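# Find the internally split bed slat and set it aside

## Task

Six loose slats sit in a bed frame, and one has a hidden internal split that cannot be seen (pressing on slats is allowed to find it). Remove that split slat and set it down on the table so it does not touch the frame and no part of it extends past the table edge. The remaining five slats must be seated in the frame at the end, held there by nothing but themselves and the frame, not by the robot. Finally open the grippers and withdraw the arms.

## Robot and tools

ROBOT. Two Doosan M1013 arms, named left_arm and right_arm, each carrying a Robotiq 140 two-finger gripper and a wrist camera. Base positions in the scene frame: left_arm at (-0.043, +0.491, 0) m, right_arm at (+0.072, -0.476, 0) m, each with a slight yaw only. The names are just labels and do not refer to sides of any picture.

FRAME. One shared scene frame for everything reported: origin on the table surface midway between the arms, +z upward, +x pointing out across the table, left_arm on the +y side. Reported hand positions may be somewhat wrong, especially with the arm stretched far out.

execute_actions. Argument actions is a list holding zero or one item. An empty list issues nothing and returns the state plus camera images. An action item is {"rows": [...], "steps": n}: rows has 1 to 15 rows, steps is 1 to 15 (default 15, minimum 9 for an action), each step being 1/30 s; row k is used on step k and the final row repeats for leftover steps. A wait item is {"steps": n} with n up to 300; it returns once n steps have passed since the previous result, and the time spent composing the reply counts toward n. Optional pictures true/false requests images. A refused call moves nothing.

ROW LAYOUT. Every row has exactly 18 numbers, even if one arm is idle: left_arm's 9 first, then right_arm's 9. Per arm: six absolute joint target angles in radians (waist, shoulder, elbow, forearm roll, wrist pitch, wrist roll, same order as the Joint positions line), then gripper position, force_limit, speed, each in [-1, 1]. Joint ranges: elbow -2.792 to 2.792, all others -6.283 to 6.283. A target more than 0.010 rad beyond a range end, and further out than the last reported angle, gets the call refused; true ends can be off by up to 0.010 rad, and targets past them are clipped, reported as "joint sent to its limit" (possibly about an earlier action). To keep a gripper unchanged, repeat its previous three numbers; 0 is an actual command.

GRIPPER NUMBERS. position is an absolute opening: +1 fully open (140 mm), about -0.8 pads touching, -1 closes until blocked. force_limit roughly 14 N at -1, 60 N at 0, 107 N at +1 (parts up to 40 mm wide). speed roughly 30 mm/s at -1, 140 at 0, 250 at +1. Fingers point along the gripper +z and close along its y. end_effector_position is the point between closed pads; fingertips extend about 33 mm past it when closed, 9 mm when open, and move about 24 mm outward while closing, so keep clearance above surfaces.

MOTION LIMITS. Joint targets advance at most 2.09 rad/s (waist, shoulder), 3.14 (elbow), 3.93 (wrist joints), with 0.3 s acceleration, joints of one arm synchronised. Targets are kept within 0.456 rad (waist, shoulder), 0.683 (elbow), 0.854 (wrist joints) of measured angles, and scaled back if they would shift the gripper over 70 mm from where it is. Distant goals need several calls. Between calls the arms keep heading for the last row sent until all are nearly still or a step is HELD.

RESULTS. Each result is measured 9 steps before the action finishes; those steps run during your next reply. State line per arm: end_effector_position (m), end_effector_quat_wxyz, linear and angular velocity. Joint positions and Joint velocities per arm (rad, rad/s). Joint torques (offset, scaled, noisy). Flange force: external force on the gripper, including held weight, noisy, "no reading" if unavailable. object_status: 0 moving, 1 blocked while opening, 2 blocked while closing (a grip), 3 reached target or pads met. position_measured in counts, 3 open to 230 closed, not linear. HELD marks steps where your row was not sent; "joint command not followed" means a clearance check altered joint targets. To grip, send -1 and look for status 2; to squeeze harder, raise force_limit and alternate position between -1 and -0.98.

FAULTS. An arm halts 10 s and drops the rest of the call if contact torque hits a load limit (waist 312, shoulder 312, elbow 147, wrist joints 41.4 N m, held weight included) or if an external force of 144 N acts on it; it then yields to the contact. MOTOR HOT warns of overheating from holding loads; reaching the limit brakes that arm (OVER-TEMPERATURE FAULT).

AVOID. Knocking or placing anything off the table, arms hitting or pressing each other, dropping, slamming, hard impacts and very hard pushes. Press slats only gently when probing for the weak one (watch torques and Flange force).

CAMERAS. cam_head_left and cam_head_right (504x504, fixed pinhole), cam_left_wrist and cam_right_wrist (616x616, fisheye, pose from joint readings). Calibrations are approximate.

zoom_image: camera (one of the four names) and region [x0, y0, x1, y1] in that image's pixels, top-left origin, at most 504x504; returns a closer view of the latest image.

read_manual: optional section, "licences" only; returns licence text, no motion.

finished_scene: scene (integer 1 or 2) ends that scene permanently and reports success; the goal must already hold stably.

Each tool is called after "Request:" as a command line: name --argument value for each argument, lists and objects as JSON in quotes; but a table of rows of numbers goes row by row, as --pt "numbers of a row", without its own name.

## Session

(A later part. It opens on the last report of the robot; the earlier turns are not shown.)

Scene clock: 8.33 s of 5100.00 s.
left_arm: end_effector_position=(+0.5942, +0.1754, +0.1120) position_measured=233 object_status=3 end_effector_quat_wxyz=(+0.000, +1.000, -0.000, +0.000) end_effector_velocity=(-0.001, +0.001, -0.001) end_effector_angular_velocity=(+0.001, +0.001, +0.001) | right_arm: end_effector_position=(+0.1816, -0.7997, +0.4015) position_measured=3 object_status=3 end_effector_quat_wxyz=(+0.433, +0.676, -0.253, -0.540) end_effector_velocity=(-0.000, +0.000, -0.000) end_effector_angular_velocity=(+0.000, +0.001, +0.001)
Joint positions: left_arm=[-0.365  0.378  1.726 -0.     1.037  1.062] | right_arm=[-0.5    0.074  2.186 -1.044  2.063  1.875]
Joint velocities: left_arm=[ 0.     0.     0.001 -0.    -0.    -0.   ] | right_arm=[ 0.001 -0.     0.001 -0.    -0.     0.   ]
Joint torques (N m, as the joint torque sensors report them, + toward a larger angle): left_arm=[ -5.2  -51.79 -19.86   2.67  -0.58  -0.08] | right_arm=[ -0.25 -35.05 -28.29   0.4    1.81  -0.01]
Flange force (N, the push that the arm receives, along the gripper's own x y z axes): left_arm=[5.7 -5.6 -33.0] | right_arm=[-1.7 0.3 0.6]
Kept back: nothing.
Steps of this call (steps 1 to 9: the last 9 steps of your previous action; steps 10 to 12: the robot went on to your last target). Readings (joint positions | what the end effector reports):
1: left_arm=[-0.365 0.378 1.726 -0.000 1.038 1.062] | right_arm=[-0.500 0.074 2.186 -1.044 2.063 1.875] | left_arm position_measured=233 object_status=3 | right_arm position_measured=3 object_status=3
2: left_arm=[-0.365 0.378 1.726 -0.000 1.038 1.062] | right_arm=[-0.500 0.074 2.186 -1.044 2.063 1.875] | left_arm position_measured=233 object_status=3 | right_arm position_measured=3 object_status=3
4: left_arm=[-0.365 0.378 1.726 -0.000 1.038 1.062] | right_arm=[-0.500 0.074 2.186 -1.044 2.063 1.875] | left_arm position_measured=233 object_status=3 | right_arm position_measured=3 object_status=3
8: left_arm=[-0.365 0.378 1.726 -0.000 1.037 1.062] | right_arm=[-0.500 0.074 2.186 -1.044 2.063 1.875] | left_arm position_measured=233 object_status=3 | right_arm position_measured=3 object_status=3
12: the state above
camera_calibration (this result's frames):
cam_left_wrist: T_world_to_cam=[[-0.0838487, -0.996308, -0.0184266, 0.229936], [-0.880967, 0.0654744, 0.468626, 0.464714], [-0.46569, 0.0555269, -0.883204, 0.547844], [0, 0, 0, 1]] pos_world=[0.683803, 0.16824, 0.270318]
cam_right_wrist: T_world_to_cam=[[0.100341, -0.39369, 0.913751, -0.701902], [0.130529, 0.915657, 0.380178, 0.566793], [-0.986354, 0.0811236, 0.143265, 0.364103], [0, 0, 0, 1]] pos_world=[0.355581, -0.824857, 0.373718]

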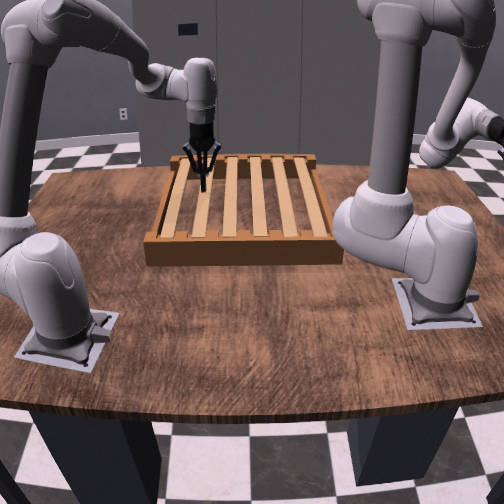

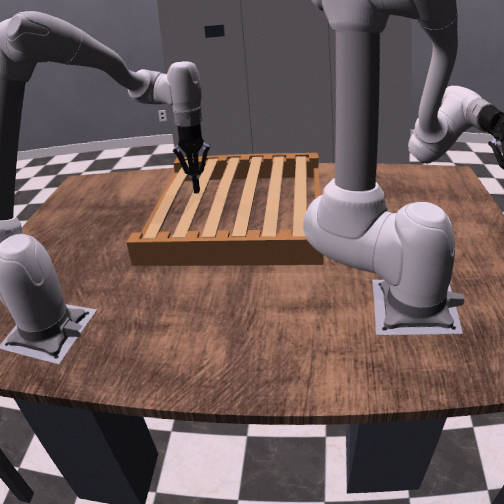

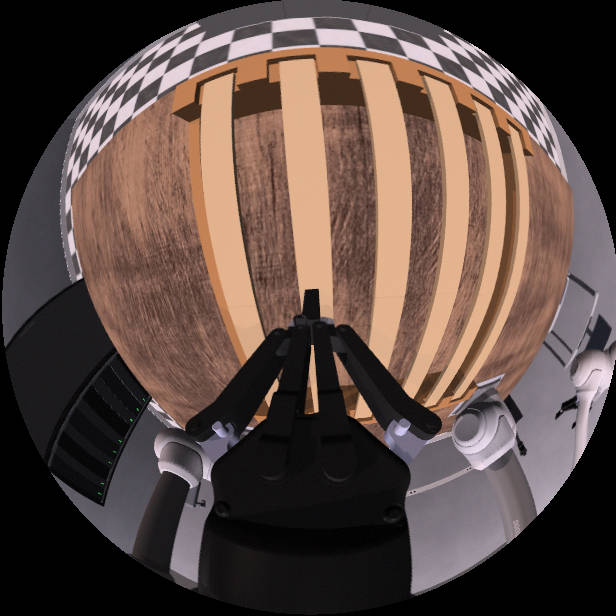

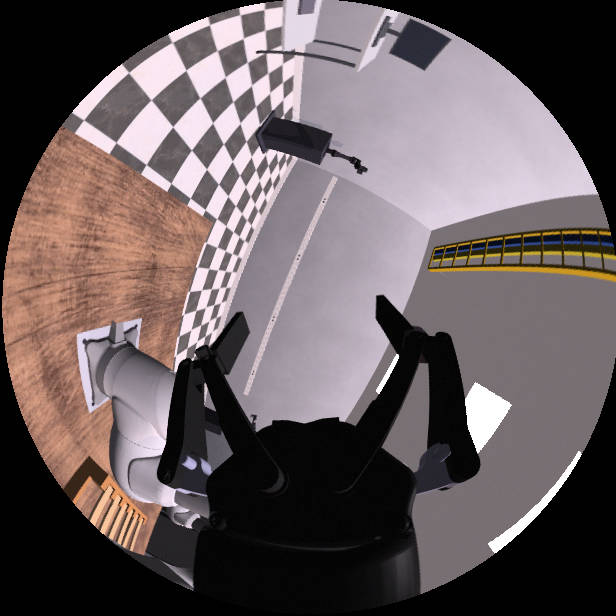

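Request:
execute_actions --actions '[{"rows":[[-0.365,0.3636,1.7105,0,1.0675,1.062,-1,0,0,-0.5,0.074,2.186,-1.044,2.063,1.875,1,0,0]],"steps":9}]'

Request:
execute_actions --actions '[{"rows":[[-0.4713,0.428,1.6135,0,1.1001,0.9555,-1,0,0,-0.5,0.074,2.186,-1.044,2.063,1.875,1,0,0]]}]'

Request:
execute_actions --actions '[{"rows":[[-0.4713,0.44,1.6271,0,1.0745,0.9555,-1,0,0,-0.5,0.074,2.186,-1.044,2.063,1.875,1,0,0]]}]'

Request:
execute_actions --actions '[{"rows":[[-0.4713,0.443,1.6305,0,1.0681,0.9555,-1,0,0,-0.5,0.074,2.186,-1.044,2.063,1.875,1,0,0]],"steps":9}]'

Request:
execute_actions --actions '[{"steps":17}]'

Request:
execute_actions --actions '[{"rows":[[-0.4713,0.428,1.6135,0,1.1001,0.9555,-1,0,0,-0.5,0.074,2.186,-1.044,2.063,1.875,1,0,0]],"steps":9}]'

Request:
execute_actions --actions '[{"rows":[[-0.5613,0.5023,1.4973,0,1.142,0.8655,-1,0,0,-0.5,0.074,2.186,-1.044,2.063,1.875,1,0,0]]}]'

Request:
execute_actions --actions '[{"rows":[[-0.5613,0.5143,1.5109,0,1.1164,0.8655,-1,0,0,-0.5,0.074,2.186,-1.044,2.063,1.875,1,0,0]]}]'

Request:
execute_actions --actions '[{"rows":[[-0.5613,0.5173,1.5143,0,1.11,0.8655,-1,0,0,-0.5,0.074,2.186,-1.044,2.063,1.875,1,0,0]],"steps":9}]'

Request:
execute_actions --actions '[{"steps":17}]' --pictures true

Request:
execute_actions --actions '[{"rows":[[-0.5613,0.5023,1.4973,0,1.142,0.8655,-1,0,0,-0.5,0.074,2.186,-1.044,2.063,1.875,1,0,0]],"steps":9}]'

Scene clock: 9.93 s of 5100.00 s.
left_arm: end_effector_position=(+0.5942, +0.1754, +0.1119) position_measured=233 object_status=3 end_effector_quat_wxyz=(+0.000, +1.000, -0.000, -0.000) end_effector_velocity=(-0.000, -0.000, -0.000) end_effector_angular_velocity=(+0.000, +0.000, -0.000) | right_arm: end_effector_position=(+0.1816, -0.7997, +0.4015) position_measured=3 object_status=3 end_effector_quat_wxyz=(+0.433, +0.676, -0.253, -0.540) end_effector_velocity=(-0.000, +0.000, -0.000) end_effector_angular_velocity=(+0.000, +0.001, +0.000)
Joint positions: left_arm=[-0.365  0.378  1.726 -0.     1.037  1.062] | right_arm=[-0.5    0.074  2.186 -1.044  2.063  1.875]
Joint velocities: left_arm=[-0.001 -0.     0.    -0.     0.    -0.   ] | right_arm=[ 0.  0.  0. -0. -0. -0.]
Joint torques (N m, as the joint torque sensors report them, + toward a larger angle): left_arm=[ -5.13 -51.41 -18.77   2.52  -0.21  -0.2 ] | right_arm=[  0.25 -35.22 -28.36   0.26   1.79   0.1 ]
Flange force (N, the push that the arm receives, along the gripper's own x y z axes): left_arm=[6.6 -4.0 -33.7] | right_arm=[-0.7 0.6 1.5]
Kept back: the last 9 steps of this action.
Steps of this call (steps 1 to 15: the robot went on to your last target; steps 16 to 48: nothing new was sent). Readings (joint positions | what the end effector reports):
1: left_arm=[-0.365 0.378 1.726 -0.000 1.037 1.062] | right_arm=[-0.500 0.074 2.186 -1.044 2.063 1.875] | left_arm position_measured=233 object_status=3 | right_arm position_measured=3 object_status=3
2: left_arm=[-0.365 0.378 1.726 -0.000 1.037 1.062] | right_arm=[-0.500 0.074 2.186 -1.044 2.063 1.875] | left_arm position_measured=233 object_status=3 | right_arm position_measured=3 object_status=3
4: left_arm=[-0.365 0.378 1.726 -0.000 1.037 1.062] | right_arm=[-0.500 0.074 2.186 -1.044 2.063 1.875] | left_arm position_measured=233 object_status=3 | right_arm position_measured=3 object_status=3
8: left_arm=[-0.365 0.378 1.726 -0.000 1.037 1.062] | right_arm=[-0.500 0.074 2.186 -1.044 2.063 1.875] | left_arm position_measured=233 object_status=3 | right_arm position_measured=3 object_status=3
48: the state above

Scene clock: 10.43 s of 5100.00 s.
left_arm: end_effector_position=(+0.5957, +0.1207, +0.1303) position_measured=233 object_status=3 end_effector_quat_wxyz=(-0.000, +1.000, -0.000, -0.000) end_effector_velocity=(-0.008, -0.389, +0.002) end_effector_angular_velocity=(+0.000, +0.000, -0.007) | right_arm: end_effector_position=(+0.1816, -0.7997, +0.4015) position_measured=3 object_status=3 end_effector_quat_wxyz=(+0.433, +0.676, -0.253, -0.540) end_effector_velocity=(-0.000, +0.000, -0.000) end_effector_angular_velocity=(+0.001, +0.000, -0.000)
Joint positions: left_arm=[-0.429  0.402  1.653 -0.     1.087  0.998] | right_arm=[-0.5    0.074  2.186 -1.044  2.063  1.875]
Joint velocities: left_arm=[-0.448  0.269 -0.405 -0.     0.137 -0.441] | right_arm=[ 0.    -0.     0.     0.001  0.    -0.   ]
Joint torques (N m, as the joint torque sensors report them, + toward a larger angle): left_arm=[  4.97 -82.43 -32.92   3.55   0.39   0.25] | right_arm=[ -0.69 -35.03 -28.65   0.36   1.79   0.04]
Flange force (N, the push that the arm receives, along the gripper's own x y z axes): left_arm=[2.2 -5.2 -4.2] | right_arm=[-2.4 -0.5 0.4]
Steps of this call (steps 1 to 9: the last 9 steps of your previous action; steps 10 to 15: the first 6 steps of this action). Readings (joint positions | what the end effector reports):
10: left_arm=[-0.365 0.364 1.711 -0.000 1.067 1.062] | right_arm=[-0.500 0.074 2.186 -1.044 2.063 1.875] | left_arm position_measured=233 object_status=3 | right_arm position_measured=3 object_status=3
11: left_arm=[-0.368 0.366 1.708 -0.000 1.068 1.059] | right_arm=[-0.500 0.074 2.186 -1.044 2.063 1.875] | left_arm position_measured=233 object_status=3 | right_arm position_measured=3 object_status=3
13: left_arm=[-0.394 0.382 1.683 -0.000 1.077 1.032] | right_arm=[-0.500 0.074 2.186 -1.044 2.063 1.875] | left_arm position_measured=233 object_status=3 | right_arm position_measured=3 object_status=3
15: the state above

Scene clock: 10.93 s of 5100.00 s.
left_arm: end_effector_position=(+0.5943, +0.0834, +0.1174) position_measured=233 object_status=3 end_effector_quat_wxyz=(+0.000, +1.000, +0.000, +0.000) end_effector_velocity=(+0.001, -0.001, -0.027) end_effector_angular_velocity=(-0.003, -0.004, -0.000) | right_arm: end_effector_position=(+0.1816, -0.7997, +0.4015) position_measured=3 object_status=3 end_effector_quat_wxyz=(+0.433, +0.676, -0.253, -0.540) end_effector_velocity=(+0.000, -0.000, +0.000) end_effector_angular_velocity=(-0.001, -0.002, -0.000)
Joint positions: left_arm=[-0.471  0.438  1.625 -0.     1.079  0.956] | right_arm=[-0.5    0.074  2.186 -1.044  2.063  1.875]
Joint velocities: left_arm=[-0.     0.02   0.025  0.    -0.05  -0.   ] | right_arm=[-0.    -0.    -0.002  0.     0.     0.001]
Joint torques (N m, as the joint torque sensors report them, + toward a larger angle): left_arm=[ -1.93 -74.57 -32.04   3.29  -1.19   0.03] | right_arm=[  0.62 -35.15 -28.09   0.22   1.9    0.07]
Flange force (N, the push that the arm receives, along the gripper's own x y z axes): left_arm=[2.0 -1.9 -14.9] | right_arm=[-0.3 1.3 1.5]
Steps of this call (steps 1 to 9: the last 9 steps of your previous action; steps 10 to 15: the first 6 steps of this action). Readings (joint positions | what the end effector reports):
10: left_arm=[-0.471 0.428 1.614 -0.000 1.100 0.956] | right_arm=[-0.500 0.074 2.186 -1.044 2.063 1.875] | left_arm position_measured=233 object_status=3 | right_arm position_measured=3 object_status=3
11: left_arm=[-0.471 0.429 1.615 -0.000 1.096 0.956] | right_arm=[-0.500 0.074 2.186 -1.044 2.063 1.875] | left_arm position_measured=233 object_status=3 | right_arm position_measured=3 object_status=3
13: left_arm=[-0.471 0.436 1.622 -0.000 1.084 0.956] | right_arm=[-0.500 0.074 2.186 -1.044 2.063 1.875] | left_arm position_measured=233 object_status=3 | right_arm position_measured=3 object_status=3
15: the state above

Scene clock: 11.23 s of 5100.00 s.
left_arm: end_effector_position=(+0.5942, +0.0834, +0.1149) position_measured=233 object_status=3 end_effector_quat_wxyz=(+0.000, +1.000, +0.000, +0.000) end_effector_velocity=(-0.001, -0.001, -0.002) end_effector_angular_velocity=(+0.001, +0.001, -0.002) | right_arm: end_effector_position=(+0.1816, -0.7997, +0.4015) position_measured=3 object_status=3 end_effector_quat_wxyz=(+0.433, +0.676, -0.253, -0.540) end_effector_velocity=(+0.001, -0.001, +0.001) end_effector_angular_velocity=(-0.002, -0.000, +0.002)
Joint positions: left_arm=[-0.471  0.44   1.627 -0.     1.075  0.956] | right_arm=[-0.5    0.074  2.186 -1.044  2.063  1.875]
Joint velocities: left_arm=[-0.001  0.002  0.001  0.    -0.002  0.   ] | right_arm=[ 0.001  0.    -0.001 -0.002 -0.     0.   ]
Joint torques (N m, as the joint torque sensors report them, + toward a larger angle): left_arm=[ -5.48 -59.8  -23.06   2.62  -1.87  -0.05] | right_arm=[ -0.1  -34.61 -27.93   0.19   1.72  -0.05]
Flange force (N, the push that the arm receives, along the gripper's own x y z axes): left_arm=[5.6 -5.0 -30.5] | right_arm=[-2.2 0.8 0.4]
Kept back: the last 9 steps of this action.
Steps of this call (steps 1 to 9: the last 9 steps of your previous action). Readings (joint positions | what the end effector reports):
1: left_arm=[-0.471 0.439 1.625 -0.000 1.077 0.956] | right_arm=[-0.500 0.074 2.186 -1.044 2.063 1.875] | left_arm position_measured=233 object_status=3 | right_arm position_measured=3 object_status=3
2: left_arm=[-0.471 0.439 1.626 -0.000 1.076 0.956] | right_arm=[-0.500 0.074 2.186 -1.044 2.063 1.875] | left_arm position_measured=233 object_status=3 | right_arm position_measured=3 object_status=3
4: left_arm=[-0.471 0.439 1.626 -0.000 1.075 0.956] | right_arm=[-0.500 0.074 2.186 -1.044 2.063 1.875] | left_arm position_measured=233 object_status=3 | right_arm position_measured=3 object_status=3
8: left_arm=[-0.471 0.440 1.627 -0.000 1.075 0.956] | right_arm=[-0.500 0.074 2.186 -1.044 2.063 1.875] | left_arm position_measured=233 object_status=3 | right_arm position_measured=3 object_status=3
9: the state above

Scene clock: 11.80 s of 5100.00 s.
left_arm: end_effector_position=(+0.5942, +0.0834, +0.1109) position_measured=233 object_status=3 end_effector_quat_wxyz=(+0.000, +1.000, +0.000, +0.000) end_effector_velocity=(-0.001, -0.000, -0.001) end_effector_angular_velocity=(+0.000, +0.001, -0.002) | right_arm: end_effector_position=(+0.1816, -0.7997, +0.4015) position_measured=3 object_status=3 end_effector_quat_wxyz=(+0.433, +0.676, -0.253, -0.540) end_effector_velocity=(-0.000, +0.000, -0.000) end_effector_angular_velocity=(+0.001, +0.000, -0.000)
Joint positions: left_arm=[-0.471  0.443  1.63  -0.     1.068  0.955] | right_arm=[-0.5    0.074  2.186 -1.044  2.063  1.875]
Joint velocities: left_arm=[-0.001  0.001  0.001  0.    -0.001  0.001] | right_arm=[-0.    -0.     0.     0.     0.    -0.001]
Joint torques (N m, as the joint torque sensors report them, + toward a larger angle): left_arm=[ -6.22 -37.15 -10.05   2.67  -2.62  -0.11] | right_arm=[  0.12 -34.45 -28.1    0.32   1.86  -0.01]
Flange force (N, the push that the arm receives, along the gripper's own x y z axes): left_arm=[3.1 -7.9 -60.4] | right_arm=[-2.0 1.1 1.6]
Kept back: nothing.
Steps of this call (steps 1 to 9: the last 9 steps of your previous action; steps 10 to 15: the robot went on to your last target; steps 16 to 17: nothing new was sent). Readings (joint positions | what the end effector reports):
1: left_arm=[-0.471 0.440 1.627 -0.000 1.075 0.956] | right_arm=[-0.500 0.074 2.186 -1.044 2.063 1.875] | left_arm position_measured=233 object_status=3 | right_arm position_measured=3 object_status=3
2: left_arm=[-0.471 0.440 1.628 -0.000 1.073 0.956] | right_arm=[-0.500 0.074 2.186 -1.044 2.063 1.875] | left_arm position_measured=233 object_status=3 | right_arm position_measured=3 object_status=3
4: left_arm=[-0.471 0.442 1.629 -0.000 1.070 0.955] | right_arm=[-0.500 0.074 2.186 -1.044 2.063 1.875] | left_arm position_measured=233 object_status=3 | right_arm position_measured=3 object_status=3
8: left_arm=[-0.471 0.443 1.630 -0.000 1.069 0.955] | right_arm=[-0.500 0.074 2.186 -1.044 2.063 1.875] | left_arm position_measured=233 object_status=3 | right_arm position_measured=3 object_status=3
17: the state above
All arms were judged still, so your last target was given up. Only a new action makes them travel on or press farther. Fingers that are still opening or closing keep moving.

Scene clock: 11.83 s of 5100.00 s.
left_arm: end_effector_position=(+0.5942, +0.0834, +0.1109) position_measured=233 object_status=3 end_effector_quat_wxyz=(+0.000, +1.000, +0.000, +0.000) end_effector_velocity=(-0.001, -0.002, +0.001) end_effector_angular_velocity=(-0.001, -0.001, -0.004) | right_arm: end_effector_position=(+0.1816, -0.7997, +0.4015) position_measured=3 object_status=3 end_effector_quat_wxyz=(+0.433, +0.676, -0.253, -0.540) end_effector_velocity=(-0.000, -0.000, -0.000) end_effector_angular_velocity=(-0.001, -0.001, -0.001)
Joint positions: left_arm=[-0.471  0.443  1.63  -0.     1.068  0.955] | right_arm=[-0.5    0.074  2.186 -1.044  2.063  1.875]
Joint velocities: left_arm=[-0.003 -0.001 -0.001 -0.    -0.     0.001] | right_arm=[-0.001 -0.    -0.     0.001 -0.     0.001]
Joint torques (N m, as the joint torque sensors report them, + toward a larger angle): left_arm=[ -5.41 -37.11  -9.08   2.63  -2.39  -0.25] | right_arm=[ -0.33 -34.8  -28.38   0.14   1.75   0.05]
Flange force (N, the push that the arm receives, along the gripper's own x y z axes): left_arm=[3.8 -5.9 -61.5] | right_arm=[-2.2 0.1 0.6]
Kept back: the last 9 steps of this action.
Steps of this call (step 1: nothing new was sent). Readings (joint positions | what the end effector reports):
1: the state above

Scene clock: 12.33 s of 5100.00 s.
left_arm: end_effector_position=(+0.5953, +0.0263, +0.1308) position_measured=233 object_status=3 end_effector_quat_wxyz=(-0.000, +1.000, -0.000, -0.000) end_effector_velocity=(-0.010, -0.370, +0.000) end_effector_angular_velocity=(-0.000, -0.000, -0.008) | right_arm: end_effector_position=(+0.1816, -0.7997, +0.4015) position_measured=3 object_status=3 end_effector_quat_wxyz=(+0.433, +0.676, -0.253, -0.540) end_effector_velocity=(-0.000, -0.000, +0.000) end_effector_angular_velocity=(-0.000, +0.001, -0.000)
Joint positions: left_arm=[-0.53   0.476  1.539 -0.     1.127  0.898] | right_arm=[-0.5    0.074  2.186 -1.044  2.063  1.875]
Joint velocities: left_arm=[-0.375  0.306 -0.479 -0.     0.172 -0.366] | right_arm=[-0.001  0.     0.001 -0.001 -0.    -0.   ]
Joint torques (N m, as the joint torque sensors report them, + toward a larger angle): left_arm=[  9.51 -96.4  -32.06   3.62   0.54   0.07] | right_arm=[ -0.47 -34.62 -28.56   0.41   1.75   0.  ]
Flange force (N, the push that the arm receives, along the gripper's own x y z axes): left_arm=[7.4 1.5 -2.5] | right_arm=[-2.8 0.1 1.0]
Steps of this call (steps 1 to 9: the last 9 steps of your previous action; steps 10 to 15: the first 6 steps of this action). Readings (joint positions | what the end effector reports):
10: left_arm=[-0.471 0.429 1.614 -0.000 1.099 0.955] | right_arm=[-0.500 0.074 2.186 -1.044 2.063 1.875] | left_arm position_measured=233 object_status=3 | right_arm position_measured=3 object_status=3
11: left_arm=[-0.474 0.431 1.610 -0.000 1.101 0.952] | right_arm=[-0.500 0.074 2.186 -1.044 2.063 1.875] | left_arm position_measured=233 object_status=3 | right_arm position_measured=3 object_status=3
13: left_arm=[-0.500 0.452 1.576 -0.000 1.113 0.926] | right_arm=[-0.500 0.074 2.186 -1.044 2.063 1.875] | left_arm position_measured=233 object_status=3 | right_arm position_measured=3 object_status=3
15: the state above

Scene clock: 12.83 s of 5100.00 s.
left_arm: end_effector_position=(+0.5943, -0.0056, +0.1170) position_measured=233 object_status=3 end_effector_quat_wxyz=(-0.000, +1.000, +0.000, +0.000) end_effector_velocity=(-0.001, -0.004, -0.031) end_effector_angular_velocity=(-0.002, -0.002, -0.003) | right_arm: end_effector_position=(+0.1816, -0.7997, +0.4015) position_measured=3 object_status=3 end_effector_quat_wxyz=(+0.433, +0.676, -0.253, -0.540) end_effector_velocity=(+0.000, +0.000, +0.000) end_effector_angular_velocity=(+0.000, -0.002, -0.000)
Joint positions: left_arm=[-0.561  0.512  1.509  0.     1.121  0.866] | right_arm=[-0.5    0.074  2.186 -1.044  2.063  1.875]
Joint velocities: left_arm=[-0.004  0.022  0.026  0.    -0.051 -0.001] | right_arm=[ 0.    -0.    -0.001  0.001 -0.    -0.   ]
Joint torques (N m, as the joint torque sensors report them, + toward a larger angle): left_arm=[ -5.46 -88.81 -36.02   3.62   0.41   0.01] | right_arm=[ -0.02 -34.59 -28.41   0.31   1.92  -0.06]
Flange force (N, the push that the arm receives, along the gripper's own x y z axes): left_arm=[5.5 -3.5 -4.9] | right_arm=[-2.1 0.3 1.5]
Steps of this call (steps 1 to 9: the last 9 steps of your previous action; steps 10 to 15: the first 6 steps of this action). Readings (joint positions | what the end effector reports):
10: left_arm=[-0.561 0.502 1.498 -0.000 1.142 0.866] | right_arm=[-0.500 0.074 2.186 -1.044 2.063 1.875] | left_arm position_measured=233 object_status=3 | right_arm position_measured=3 object_status=3
11: left_arm=[-0.561 0.504 1.499 0.000 1.138 0.866] | right_arm=[-0.500 0.074 2.186 -1.044 2.063 1.875] | left_arm position_measured=233 object_status=3 | right_arm position_measured=3 object_status=3
13: left_arm=[-0.561 0.510 1.506 0.000 1.126 0.866] | right_arm=[-0.500 0.074 2.186 -1.044 2.063 1.875] | left_arm position_measured=233 object_status=3 | right_arm position_measured=3 object_status=3
15: the state above

Scene clock: 13.13 s of 5100.00 s.
left_arm: end_effector_position=(+0.5943, -0.0057, +0.1145) position_measured=233 object_status=3 end_effector_quat_wxyz=(+0.000, +1.000, +0.000, +0.000) end_effector_velocity=(+0.000, +0.002, -0.002) end_effector_angular_velocity=(+0.001, +0.001, +0.002) | right_arm: end_effector_position=(+0.1816, -0.7997, +0.4015) position_measured=3 object_status=3 end_effector_quat_wxyz=(+0.433, +0.676, -0.253, -0.540) end_effector_velocity=(-0.001, -0.000, +0.000) end_effector_angular_velocity=(+0.000, +0.002, +0.000)
Joint positions: left_arm=[-0.561  0.514  1.511  0.     1.117  0.866] | right_arm=[-0.5    0.074  2.186 -1.044  2.063  1.875]
Joint velocities: left_arm=[ 0.002  0.     0.003 -0.    -0.001 -0.   ] | right_arm=[-0.001 -0.     0.001 -0.002  0.    -0.   ]
Joint torques (N m, as the joint torque sensors report them, + toward a larger angle): left_arm=[ -5.23 -85.25 -33.25   3.38   0.24  -0.25] | right_arm=[ -0.88 -34.86 -28.98   0.35   1.73  -0.03]
Flange force (N, the push that the arm receives, along the gripper's own x y z axes): left_arm=[8.6 -2.6 -5.3] | right_arm=[-3.0 -1.4 1.0]
Kept back: the last 9 steps of this action.
Steps of this call (steps 1 to 9: the last 9 steps of your previous action). Readings (joint positions | what the end effector reports):
1: left_arm=[-0.561 0.513 1.509 0.000 1.119 0.866] | right_arm=[-0.500 0.074 2.186 -1.044 2.063 1.875] | left_arm position_measured=233 object_status=3 | right_arm position_measured=3 object_status=3
2: left_arm=[-0.561 0.513 1.510 0.000 1.118 0.866] | right_arm=[-0.500 0.074 2.186 -1.044 2.063 1.875] | left_arm position_measured=233 object_status=3 | right_arm position_measured=3 object_status=3
4: left_arm=[-0.561 0.514 1.510 0.000 1.117 0.866] | right_arm=[-0.500 0.074 2.186 -1.044 2.063 1.875] | left_arm position_measured=233 object_status=3 | right_arm position_measured=3 object_status=3
8: left_arm=[-0.561 0.514 1.511 0.000 1.117 0.866] | right_arm=[-0.500 0.074 2.186 -1.044 2.063 1.875] | left_arm position_measured=233 object_status=3 | right_arm position_measured=3 object_status=3
9: the state above

Scene clock: 13.70 s of 5100.00 s.
left_arm: end_effector_position=(+0.5943, -0.0057, +0.1103) position_measured=233 object_status=3 end_effector_quat_wxyz=(+0.000, +1.000, +0.000, -0.000) end_effector_velocity=(+0.001, +0.001, +0.000) end_effector_angular_velocity=(-0.001, -0.001, +0.002) | right_arm: end_effector_position=(+0.1816, -0.7997, +0.4015) position_measured=3 object_status=3 end_effector_quat_wxyz=(+0.433, +0.676, -0.253, -0.540) end_effector_velocity=(-0.001, +0.000, -0.000) end_effector_angular_velocity=(+0.002, +0.001, -0.002)
Joint positions: left_arm=[-0.561  0.517  1.514 -0.     1.11   0.865] | right_arm=[-0.5    0.074  2.186 -1.044  2.063  1.875]
Joint velocities: left_arm=[ 0.002  0.    -0.001 -0.    -0.    -0.   ] | right_arm=[-0.001 -0.     0.001  0.001  0.    -0.001]
Joint torques (N m, as the joint torque sensors report them, + toward a larger angle): left_arm=[ -2.56 -83.49 -33.24   3.44  -0.09  -0.14] | right_arm=[ -0.76 -34.97 -28.37   0.26   1.87   0.12]
Flange force (N, the push that the arm receives, along the gripper's own x y z axes): left_arm=[4.5 -1.2 -7.2] | right_arm=[-2.1 -0.1 0.3]
Kept back: nothing.
Steps of this call (steps 1 to 9: the last 9 steps of your previous action; steps 10 to 15: the robot went on to your last target; steps 16 to 17: nothing new was sent). Readings (joint positions | what the end effector reports):
1: left_arm=[-0.561 0.514 1.511 0.000 1.116 0.866] | right_arm=[-0.500 0.074 2.186 -1.044 2.063 1.875] | left_arm position_measured=233 object_status=3 | right_arm position_measured=3 object_status=3
2: left_arm=[-0.561 0.515 1.511 0.000 1.115 0.866] | right_arm=[-0.500 0.074 2.186 -1.044 2.063 1.875] | left_arm position_measured=233 object_status=3 | right_arm position_measured=3 object_status=3
4: left_arm=[-0.561 0.516 1.513 -0.000 1.112 0.866] | right_arm=[-0.500 0.074 2.186 -1.044 2.063 1.875] | left_arm position_measured=233 object_status=3 | right_arm position_measured=3 object_status=3
8: left_arm=[-0.561 0.517 1.514 -0.000 1.110 0.865] | right_arm=[-0.500 0.074 2.186 -1.044 2.063 1.875] | left_arm position_measured=233 object_status=3 | right_arm position_measured=3 object_status=3
17: the state above
All arms were judged still, so your last target was given up. Only a new action makes them travel on or press farther. Fingers that are still opening or closing keep moving.
camera_calibration (this result's frames):
cam_left_wrist: T_world_to_cam=[[-0.0836507, -0.996325, -0.0184334, 0.049355], [-0.880956, 0.0652933, 0.468673, 0.477406], [-0.465746, 0.0554438, -0.88318, 0.556477], [0, 0, 0, 1]] pos_world=[0.683879, -0.012851, 0.268632]
cam_right_wrist: T_world_to_cam=[[0.100338, -0.393691, 0.913751, -0.701901], [0.130523, 0.915657, 0.380179, 0.566796], [-0.986355, 0.0811192, 0.143261, 0.364103], [0, 0, 0, 1]] pos_world=[0.355582, -0.824858, 0.373717]

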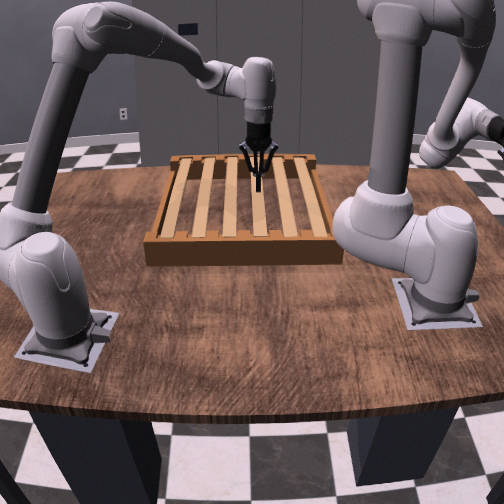

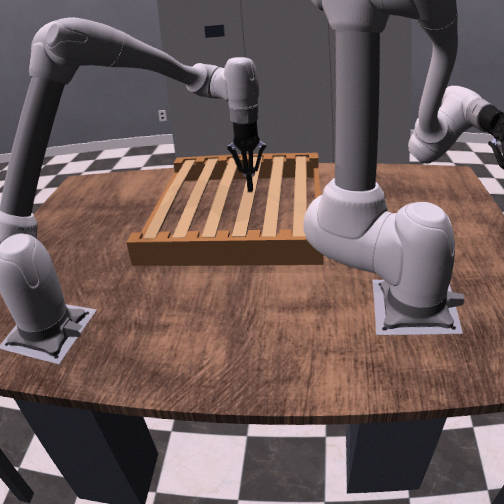

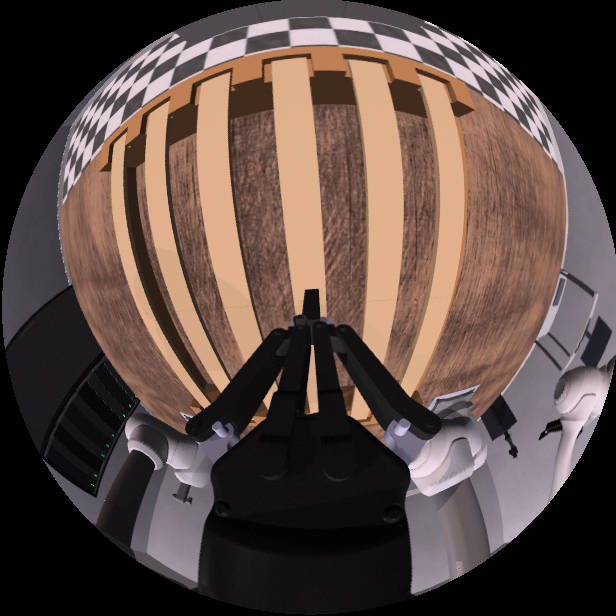

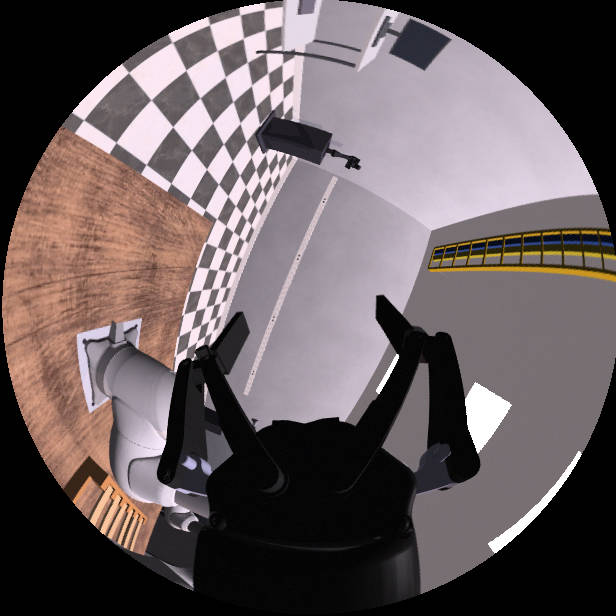

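Scene clock: 13.73 s of 5100.00 s.
left_arm: end_effector_position=(+0.5943, -0.0057, +0.1103) position_measured=233 object_status=3 end_effector_quat_wxyz=(+0.000, +1.000, +0.000, -0.000) end_effector_velocity=(-0.001, -0.000, -0.001) end_effector_angular_velocity=(+0.001, +0.001, +0.000) | right_arm: end_effector_position=(+0.1816, -0.7997, +0.4015) position_measured=3 object_status=3 end_effector_quat_wxyz=(+0.433, +0.676, -0.253, -0.540) end_effector_velocity=(-0.000, +0.000, -0.000) end_effector_angular_velocity=(-0.000, -0.000, -0.000)
Joint positions: left_arm=[-0.561  0.517  1.514 -0.     1.11   0.865] | right_arm=[-0.5    0.074  2.186 -1.044  2.063  1.875]
Joint velocities: left_arm=[-0.001  0.     0.001 -0.    -0.    -0.001] | right_arm=[ 0.    -0.     0.     0.001 -0.     0.001]
Joint torques (N m, as the joint torque sensors report them, + toward a larger angle): left_arm=[ -4.   -83.93 -33.15   3.66  -0.17  -0.22] | right_arm=[ -0.68 -34.39 -28.65   0.21   1.94   0.13]
Flange force (N, the push that the arm receives, along the gripper's own x y z axes): left_arm=[5.6 -1.5 -6.8] | right_arm=[-3.4 -0.2 1.0]
Kept back: the last 9 steps of this action.
Steps of this call (step 1: nothing new was sent). Readings (joint positions | what the end effector reports):
1: the state above

Could be soft, or merely lower. Press deeper.

Request:
execute_actions --actions '[{"rows":[[-0.5613,0.5193,1.5166,0,1.1057,0.8655,-1,0,0,-0.5,0.074,2.186,-1.044,2.063,1.875,1,0,0]]}]'

Request:
execute_actions --actions '[{"rows":[[-0.5613,0.5223,1.52,0,1.0993,0.8655,-1,0,0,-0.5,0.074,2.186,-1.044,2.063,1.875,1,0,0]],"steps":9}]'

Request:
execute_actions --actions '[{"steps":17}]'

Request:
execute_actions --actions '[{"rows":[[-0.5613,0.5023,1.4973,0,1.142,0.8655,-1,0,0,-0.5,0.074,2.186,-1.044,2.063,1.875,1,0,0]],"steps":9}]'

Scene clock: 14.37 s of 5100.00 s.
left_arm: end_effector_position=(+0.5943, -0.0057, +0.1113) position_measured=233 object_status=3 end_effector_quat_wxyz=(-0.000, +1.000, +0.000, +0.000) end_effector_velocity=(+0.002, -0.000, -0.045) end_effector_angular_velocity=(-0.003, -0.004, +0.002) | right_arm: end_effector_position=(+0.1816, -0.7997, +0.4015) position_measured=3 object_status=3 end_effector_quat_wxyz=(+0.433, +0.676, -0.253, -0.540) end_effector_velocity=(+0.000, -0.000, +0.001) end_effector_angular_velocity=(-0.002, -0.001, -0.000)
Joint positions: left_arm=[-0.561  0.517  1.513  0.     1.112  0.865] | right_arm=[-0.5    0.074  2.186 -1.044  2.063  1.875]
Joint velocities: left_arm=[ 0.001  0.033  0.038 -0.    -0.075 -0.001] | right_arm=[-0.     0.    -0.001 -0.001  0.     0.001]
Joint torques (N m, as the joint torque sensors report them, + toward a larger angle): left_arm=[ -1.95 -89.97 -36.62   3.79  -0.3   -0.26] | right_arm=[  0.12 -34.16 -28.47   0.36   1.81  -0.01]
Flange force (N, the push that the arm receives, along the gripper's own x y z axes): left_arm=[3.2 -2.2 -7.4] | right_arm=[-2.5 0.9 2.5]
Steps of this call (steps 1 to 9: the last 9 steps of your previous action; steps 10 to 13: the robot went on to your last target; steps 14 to 19: the first 6 steps of this action). Readings (joint positions | what the end effector reports):
14: left_arm=[-0.561 0.502 1.497 -0.000 1.142 0.865] | right_arm=[-0.500 0.074 2.186 -1.044 2.063 1.875] | left_arm position_measured=233 object_status=3 | right_arm position_measured=3 object_status=3
15: left_arm=[-0.561 0.504 1.499 0.000 1.138 0.865] | right_arm=[-0.500 0.074 2.186 -1.044 2.063 1.875] | left_arm position_measured=233 object_status=3 | right_arm position_measured=3 object_status=3
17: left_arm=[-0.561 0.513 1.509 0.000 1.120 0.865] | right_arm=[-0.500 0.074 2.186 -1.044 2.063 1.875] | left_arm position_measured=233 object_status=3 | right_arm position_measured=3 object_status=3
19: the state above

Scene clock: 14.67 s of 5100.00 s.
left_arm: end_effector_position=(+0.5943, -0.0057, +0.1077) position_measured=233 object_status=3 end_effector_quat_wxyz=(+0.000, +1.000, +0.000, +0.000) end_effector_velocity=(-0.000, -0.001, -0.001) end_effector_angular_velocity=(-0.001, -0.001, -0.000) | right_arm: end_effector_position=(+0.1816, -0.7997, +0.4015) position_measured=3 object_status=3 end_effector_quat_wxyz=(+0.433, +0.676, -0.253, -0.540) end_effector_velocity=(+0.000, -0.000, +0.000) end_effector_angular_velocity=(-0.001, -0.000, +0.001)
Joint positions: left_arm=[-0.561  0.519  1.516  0.     1.106  0.865] | right_arm=[-0.5    0.074  2.186 -1.044  2.063  1.875]
Joint velocities: left_arm=[-0.001  0.001  0.001 -0.    -0.002 -0.001] | right_arm=[ 0.    -0.    -0.001 -0.001 -0.     0.   ]
Joint torques (N m, as the joint torque sensors report them, + toward a larger angle): left_arm=[ -4.   -81.47 -32.47   3.39  -0.17  -0.24] | right_arm=[  0.13 -34.28 -28.37   0.29   1.82   0.19]
Flange force (N, the push that the arm receives, along the gripper's own x y z axes): left_arm=[3.8 -3.0 -10.0] | right_arm=[-2.5 1.3 2.1]
Kept back: the last 9 steps of this action.
Steps of this call (steps 1 to 9: the last 9 steps of your previous action). Readings (joint positions | what the end effector reports):
1: left_arm=[-0.561 0.517 1.514 0.000 1.110 0.865] | right_arm=[-0.500 0.074 2.186 -1.044 2.063 1.875] | left_arm position_measured=233 object_status=3 | right_arm position_measured=3 object_status=3
2: left_arm=[-0.561 0.518 1.515 0.000 1.108 0.865] | right_arm=[-0.500 0.074 2.186 -1.044 2.063 1.875] | left_arm position_measured=233 object_status=3 | right_arm position_measured=3 object_status=3
4: left_arm=[-0.561 0.519 1.516 0.000 1.107 0.865] | right_arm=[-0.500 0.074 2.186 -1.044 2.063 1.875] | left_arm position_measured=233 object_status=3 | right_arm position_measured=3 object_status=3
8: left_arm=[-0.561 0.519 1.516 0.000 1.106 0.865] | right_arm=[-0.500 0.074 2.186 -1.044 2.063 1.875] | left_arm position_measured=233 object_status=3 | right_arm position_measured=3 object_status=3
9: the state above

Scene clock: 15.23 s of 5100.00 s.
left_arm: end_effector_position=(+0.5943, -0.0057, +0.1034) position_measured=233 object_status=3 end_effector_quat_wxyz=(+0.000, +1.000, +0.000, +0.000) end_effector_velocity=(+0.001, +0.001, -0.000) end_effector_angular_velocity=(-0.000, +0.000, +0.003) | right_arm: end_effector_position=(+0.1816, -0.7997, +0.4015) position_measured=3 object_status=3 end_effector_quat_wxyz=(+0.433, +0.676, -0.253, -0.540) end_effector_velocity=(+0.001, -0.000, +0.000) end_effector_angular_velocity=(-0.000, -0.001, +0.000)
Joint positions: left_arm=[-0.561  0.522  1.52  -0.     1.099  0.865] | right_arm=[-0.5    0.074  2.186 -1.044  2.063  1.875]
Joint velocities: left_arm=[ 0.002 -0.     0.    -0.    -0.    -0.001] | right_arm=[ 0.001 -0.    -0.001  0.    -0.    -0.   ]
Joint torques (N m, as the joint torque sensors report them, + toward a larger angle): left_arm=[ -4.86 -79.52 -30.17   3.52   0.29  -0.21] | right_arm=[ -0.63 -35.11 -28.39   0.28   1.93   0.07]
Flange force (N, the push that the arm receives, along the gripper's own x y z axes): left_arm=[6.3 -3.7 -12.1] | right_arm=[-2.0 -0.1 0.0]
Kept back: nothing.
Steps of this call (steps 1 to 9: the last 9 steps of your previous action; steps 10 to 15: the robot went on to your last target; steps 16 to 17: nothing new was sent). Readings (joint positions | what the end effector reports):
1: left_arm=[-0.561 0.519 1.517 0.000 1.106 0.865] | right_arm=[-0.500 0.074 2.186 -1.044 2.063 1.875] | left_arm position_measured=233 object_status=3 | right_arm position_measured=3 object_status=3
2: left_arm=[-0.561 0.520 1.517 0.000 1.104 0.865] | right_arm=[-0.500 0.074 2.186 -1.044 2.063 1.875] | left_arm position_measured=233 object_status=3 | right_arm position_measured=3 object_status=3
4: left_arm=[-0.561 0.521 1.519 -0.000 1.102 0.865] | right_arm=[-0.500 0.074 2.186 -1.044 2.063 1.875] | left_arm position_measured=233 object_status=3 | right_arm position_measured=3 object_status=3
8: left_arm=[-0.561 0.522 1.520 -0.000 1.100 0.865] | right_arm=[-0.500 0.074 2.186 -1.044 2.063 1.875] | left_arm position_measured=233 object_status=3 | right_arm position_measured=3 object_status=3
17: the state above
All arms were judged still, so your last target was given up. Only a new action makes them travel on or press farther. Fingers that are still opening or closing keep moving.

Scene clock: 15.27 s of 5100.00 s.
left_arm: end_effector_position=(+0.5942, -0.0057, +0.1034) position_measured=233 object_status=3 end_effector_quat_wxyz=(+0.000, +1.000, +0.000, -0.000) end_effector_velocity=(-0.000, +0.001, -0.000) end_effector_angular_velocity=(+0.000, +0.000, -0.000) | right_arm: end_effector_position=(+0.1816, -0.7997, +0.4015) position_measured=3 object_status=3 end_effector_quat_wxyz=(+0.433, +0.676, -0.253, -0.540) end_effector_velocity=(-0.000, -0.000, +0.000) end_effector_angular_velocity=(+0.000, +0.000, +0.000)
Joint positions: left_arm=[-0.561  0.522  1.52  -0.     1.099  0.865] | right_arm=[-0.5    0.074  2.186 -1.044  2.063  1.875]
Joint velocities: left_arm=[ 0.    -0.     0.001  0.    -0.     0.   ] | right_arm=[-0.    -0.    -0.    -0.001  0.    -0.001]
Joint torques (N m, as the joint torque sensors report them, + toward a larger angle): left_arm=[ -4.09 -79.01 -30.05   3.39   0.48  -0.11] | right_arm=[  0.08 -34.54 -28.62   0.27   1.91  -0.05]
Flange force (N, the push that the arm receives, along the gripper's own x y z axes): left_arm=[4.7 -2.4 -12.1] | right_arm=[-2.0 0.1 2.2]
Kept back: the last 9 steps of this action.
Steps of this call (step 1: nothing new was sent). Readings (joint positions | what the end effector reports):
1: the state above

Request:
execute_actions --actions '[{"rows":[[-0.559,0.5,1.5143,0,1.1273,0.868,0.05,0,0.5,-0.5,0.074,2.186,-1.044,2.063,1.875,1,0,0]]}]'

Request:
execute_actions --actions '[{"rows":[[-0.559,0.5226,1.5403,0,1.0787,0.868,0.05,0,0.5,-0.5,0.074,2.186,-1.044,2.063,1.875,1,0,0]]}]'

Request:
execute_actions --actions '[{"rows":[[-0.559,0.5226,1.5403,0,1.0787,0.868,-1,0,-0.5,-0.5,0.074,2.186,-1.044,2.063,1.875,1,0,0]]}]'

Request:
execute_actions --actions '[{"steps":15}]' --pictures true

Scene clock: 16.03 s of 5100.00 s.
left_arm: end_effector_position=(+0.5920, -0.0017, +0.1254) position_measured=188 object_status=0 end_effector_quat_wxyz=(+0.000, +1.000, +0.000, +0.000) end_effector_velocity=(-0.006, +0.008, -0.013) end_effector_angular_velocity=(-0.001, -0.001, -0.005) | right_arm: end_effector_position=(+0.1816, -0.7997, +0.4015) position_measured=3 object_status=3 end_effector_quat_wxyz=(+0.433, +0.676, -0.253, -0.540) end_effector_velocity=(+0.000, +0.000, +0.000) end_effector_angular_velocity=(+0.001, -0.001, -0.000)
Joint positions: left_arm=[-0.559  0.5    1.511  0.     1.13   0.867] | right_arm=[-0.5    0.074  2.186 -1.044  2.063  1.875]
Joint velocities: left_arm=[ 0.003 -0.005  0.034  0.    -0.03   0.007] | right_arm=[ 0.     0.    -0.001  0.001  0.    -0.001]
Joint torques (N m, as the joint torque sensors report them, + toward a larger angle): left_arm=[ -5.98 -89.31 -35.3    3.7    0.31   0.2 ] | right_arm=[ -0.66 -34.34 -28.28   0.28   1.83   0.04]
Flange force (N, the push that the arm receives, along the gripper's own x y z axes): left_arm=[11.9 1.7 -1.4] | right_arm=[-3.1 0.4 0.7]
Steps of this call (steps 1 to 9: the last 9 steps of your previous action; steps 10 to 17: the robot went on to your last target; steps 18 to 23: the first 6 steps of this action). Readings (joint positions | what the end effector reports):
18: left_arm=[-0.561 0.502 1.497 -0.000 1.142 0.865] | right_arm=[-0.500 0.074 2.186 -1.044 2.063 1.875] | left_arm position_measured=233 object_status=0 | right_arm position_measured=3 object_status=3
19: left_arm=[-0.561 0.502 1.500 0.000 1.140 0.866] | right_arm=[-0.500 0.074 2.186 -1.044 2.063 1.875] | left_arm position_measured=233 object_status=0 | right_arm position_measured=3 object_status=3
21: left_arm=[-0.560 0.501 1.508 0.000 1.133 0.867] | right_arm=[-0.500 0.074 2.186 -1.044 2.063 1.875] | left_arm position_measured=211 object_status=0 | right_arm position_measured=3 object_status=3
23: the state above

Scene clock: 16.53 s of 5100.00 s.
left_arm: end_effector_position=(+0.5914, -0.0008, +0.0980) position_measured=123 object_status=3 end_effector_quat_wxyz=(-0.000, +1.000, +0.000, -0.000) end_effector_velocity=(+0.001, -0.001, -0.062) end_effector_angular_velocity=(-0.004, -0.005, +0.000) | right_arm: end_effector_position=(+0.1816, -0.7997, +0.4015) position_measured=3 object_status=3 end_effector_quat_wxyz=(+0.433, +0.676, -0.253, -0.540) end_effector_velocity=(-0.000, +0.000, -0.000) end_effector_angular_velocity=(-0.000, -0.000, -0.001)
Joint positions: left_arm=[-0.559  0.519  1.536 -0.     1.087  0.868] | right_arm=[-0.5    0.074  2.186 -1.044  2.063  1.875]
Joint velocities: left_arm=[ 0.     0.045  0.052 -0.    -0.104  0.   ] | right_arm=[-0.001 -0.     0.     0.001  0.     0.001]
Joint torques (N m, as the joint torque sensors report them, + toward a larger angle): left_arm=[ -3.34 -97.72 -38.98   4.12   0.23  -0.28] | right_arm=[ -1.23 -35.1  -28.35   0.3    1.83  -0.07]
Flange force (N, the push that the arm receives, along the gripper's own x y z axes): left_arm=[6.0 -2.7 -4.0] | right_arm=[-2.7 -1.0 -1.0]
Steps of this call (steps 1 to 9: the last 9 steps of your previous action; steps 10 to 15: the first 6 steps of this action). Readings (joint positions | what the end effector reports):
10: left_arm=[-0.559 0.500 1.514 0.000 1.127 0.868] | right_arm=[-0.500 0.074 2.186 -1.044 2.063 1.875] | left_arm position_measured=123 object_status=0 | right_arm position_measured=3 object_status=3
11: left_arm=[-0.559 0.502 1.517 0.000 1.121 0.868] | right_arm=[-0.500 0.074 2.186 -1.044 2.063 1.875] | left_arm position_measured=123 object_status=0 | right_arm position_measured=3 object_status=3
13: left_arm=[-0.559 0.513 1.530 -0.000 1.099 0.868] | right_arm=[-0.500 0.074 2.186 -1.044 2.063 1.875] | left_arm position_measured=123 object_status=3 | right_arm position_measured=3 object_status=3
15: the state above

Scene clock: 17.03 s of 5100.00 s.
left_arm: end_effector_position=(+0.5915, -0.0009, +0.0931) position_measured=142 object_status=0 end_effector_quat_wxyz=(+0.000, +1.000, +0.000, +0.000) end_effector_velocity=(-0.000, -0.000, +0.000) end_effector_angular_velocity=(-0.000, -0.000, -0.001) | right_arm: end_effector_position=(+0.1816, -0.7997, +0.4015) position_measured=3 object_status=3 end_effector_quat_wxyz=(+0.433, +0.676, -0.253, -0.540) end_effector_velocity=(+0.000, +0.000, +0.000) end_effector_angular_velocity=(-0.000, +0.002, +0.003)
Joint positions: left_arm=[-0.559  0.523  1.54  -0.     1.079  0.868] | right_arm=[-0.5    0.074  2.186 -1.044  2.063  1.875]
Joint velocities: left_arm=[-0.     0.    -0.    -0.    -0.     0.001] | right_arm=[ 0.002  0.     0.001 -0.002  0.    -0.   ]
Joint torques (N m, as the joint torque sensors report them, + toward a larger angle): left_arm=[ -3.82 -88.47 -34.53   3.55   0.23  -0.18] | right_arm=[ -0.69 -33.84 -28.57   0.29   1.93   0.07]
Flange force (N, the push that the arm receives, along the gripper's own x y z axes): left_arm=[7.1 -0.2 -1.5] | right_arm=[-4.2 0.3 1.5]
Steps of this call (steps 1 to 9: the last 9 steps of your previous action; steps 10 to 15: the first 6 steps of this action). Readings (joint positions | what the end effector reports):
10: left_arm=[-0.559 0.523 1.540 -0.000 1.079 0.868] | right_arm=[-0.500 0.074 2.186 -1.044 2.063 1.875] | left_arm position_measured=123 object_status=0 | right_arm position_measured=3 object_status=3
11: left_arm=[-0.559 0.523 1.540 -0.000 1.079 0.868] | right_arm=[-0.500 0.074 2.186 -1.044 2.063 1.875] | left_arm position_measured=124 object_status=0 | right_arm position_measured=3 object_status=3
13: left_arm=[-0.559 0.523 1.540 -0.000 1.079 0.868] | right_arm=[-0.500 0.074 2.186 -1.044 2.063 1.875] | left_arm position_measured=133 object_status=0 | right_arm position_measured=3 object_status=3
15: the state above

Scene clock: 17.53 s of 5100.00 s.
left_arm: end_effector_position=(+0.5915, -0.0009, +0.0931) position_measured=177 object_status=2 end_effector_quat_wxyz=(-0.000, +1.000, -0.000, +0.000) end_effector_velocity=(+0.000, +0.001, -0.000) end_effector_angular_velocity=(+0.000, +0.000, +0.001) | right_arm: end_effector_position=(+0.1816, -0.7997, +0.4015) position_measured=3 object_status=3 end_effector_quat_wxyz=(+0.433, +0.676, -0.253, -0.540) end_effector_velocity=(+0.000, +0.000, -0.000) end_effector_angular_velocity=(-0.000, -0.000, +0.001)
Joint positions: left_arm=[-0.559  0.523  1.54   0.     1.079  0.868] | right_arm=[-0.5    0.074  2.186 -1.044  2.063  1.875]
Joint velocities: left_arm=[ 0.001  0.     0.    -0.     0.    -0.   ] | right_arm=[ 0.001 -0.     0.     0.     0.     0.   ]
Joint torques (N m, as the joint torque sensors report them, + toward a larger angle): left_arm=[ -4.51 -85.6  -34.33   3.38   0.08  -0.13] | right_arm=[ -1.11 -34.84 -28.74   0.34   1.85   0.02]
Flange force (N, the push that the arm receives, along the gripper's own x y z axes): left_arm=[5.1 -4.3 -3.8] | right_arm=[-3.2 -0.7 -0.1]
Kept back: nothing.
Steps of this call (steps 1 to 9: the last 9 steps of your previous action; steps 10 to 15: the robot went on to your last target). Readings (joint positions | what the end effector reports):
1: left_arm=[-0.559 0.523 1.540 -0.000 1.079 0.868] | right_arm=[-0.500 0.074 2.186 -1.044 2.063 1.875] | left_arm position_measured=147 object_status=0 | right_arm position_measured=3 object_status=3
2: left_arm=[-0.559 0.523 1.540 -0.000 1.079 0.868] | right_arm=[-0.500 0.074 2.186 -1.044 2.063 1.875] | left_arm position_measured=151 object_status=0 | right_arm position_measured=3 object_status=3
4: left_arm=[-0.559 0.523 1.540 0.000 1.079 0.868] | right_arm=[-0.500 0.074 2.186 -1.044 2.063 1.875] | left_arm position_measured=161 object_status=0 | right_arm position_measured=3 object_status=3
8: left_arm=[-0.559 0.523 1.540 0.000 1.079 0.868] | right_arm=[-0.500 0.074 2.186 -1.044 2.063 1.875] | left_arm position_measured=177 object_status=0 | right_arm position_measured=3 object_status=3
15: the state above
All arms were judged still, so your last target was given up. Only a new action makes them travel on or press farther. Fingers that are still opening or closing keep moving.
camera_calibration (this result's frames):
cam_left_wrist: T_world_to_cam=[[-0.0838184, -0.99631, -0.018459, 0.0537403], [-0.880957, 0.065431, 0.468651, 0.482708], [-0.465714, 0.0555432, -0.883191, 0.539715], [0, 0, 0, 1]] pos_world=[0.681102, -0.00801951, 0.251441]
cam_right_wrist: T_world_to_cam=[[0.100338, -0.393691, 0.91375, -0.701901], [0.130524, 0.915657, 0.380179, 0.566795], [-0.986355, 0.0811193, 0.143261, 0.364103], [0, 0, 0, 1]] pos_world=[0.355582, -0.824858, 0.373717]

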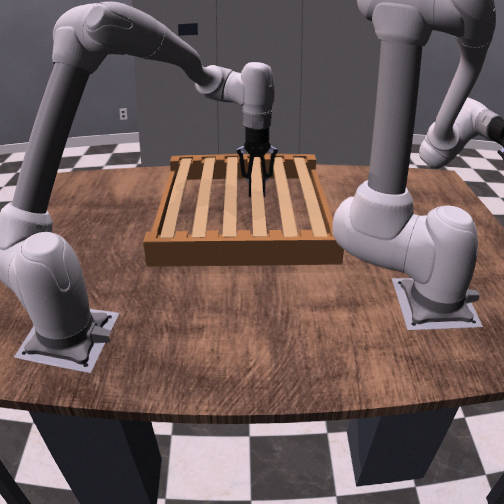

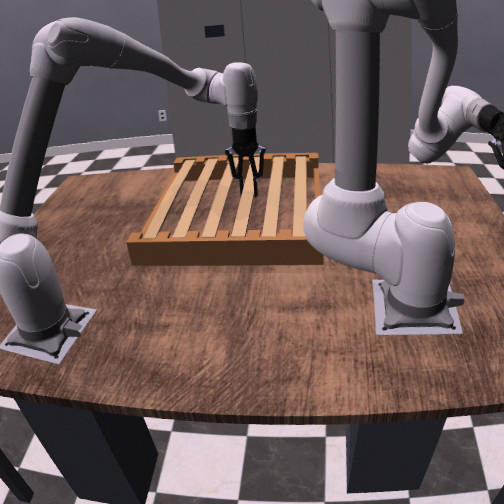

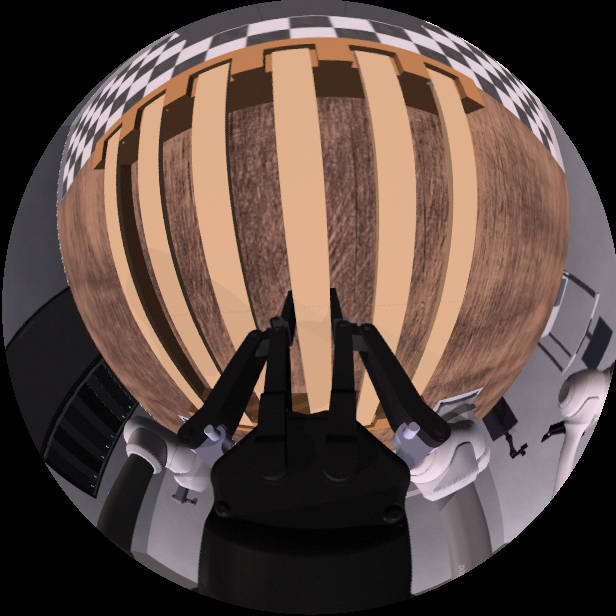

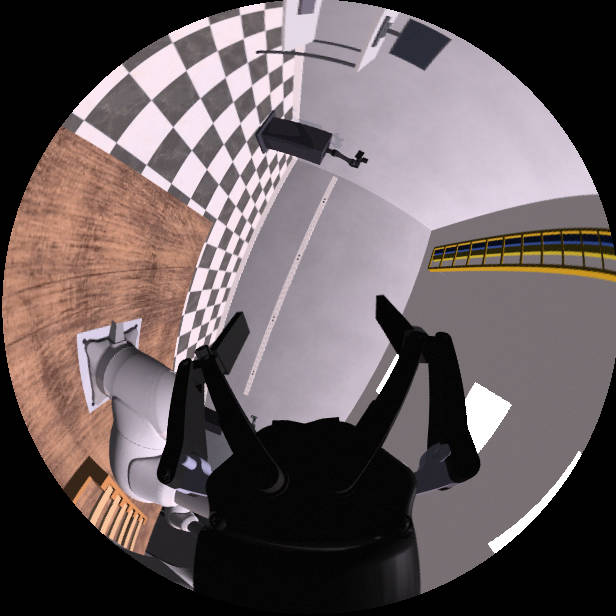

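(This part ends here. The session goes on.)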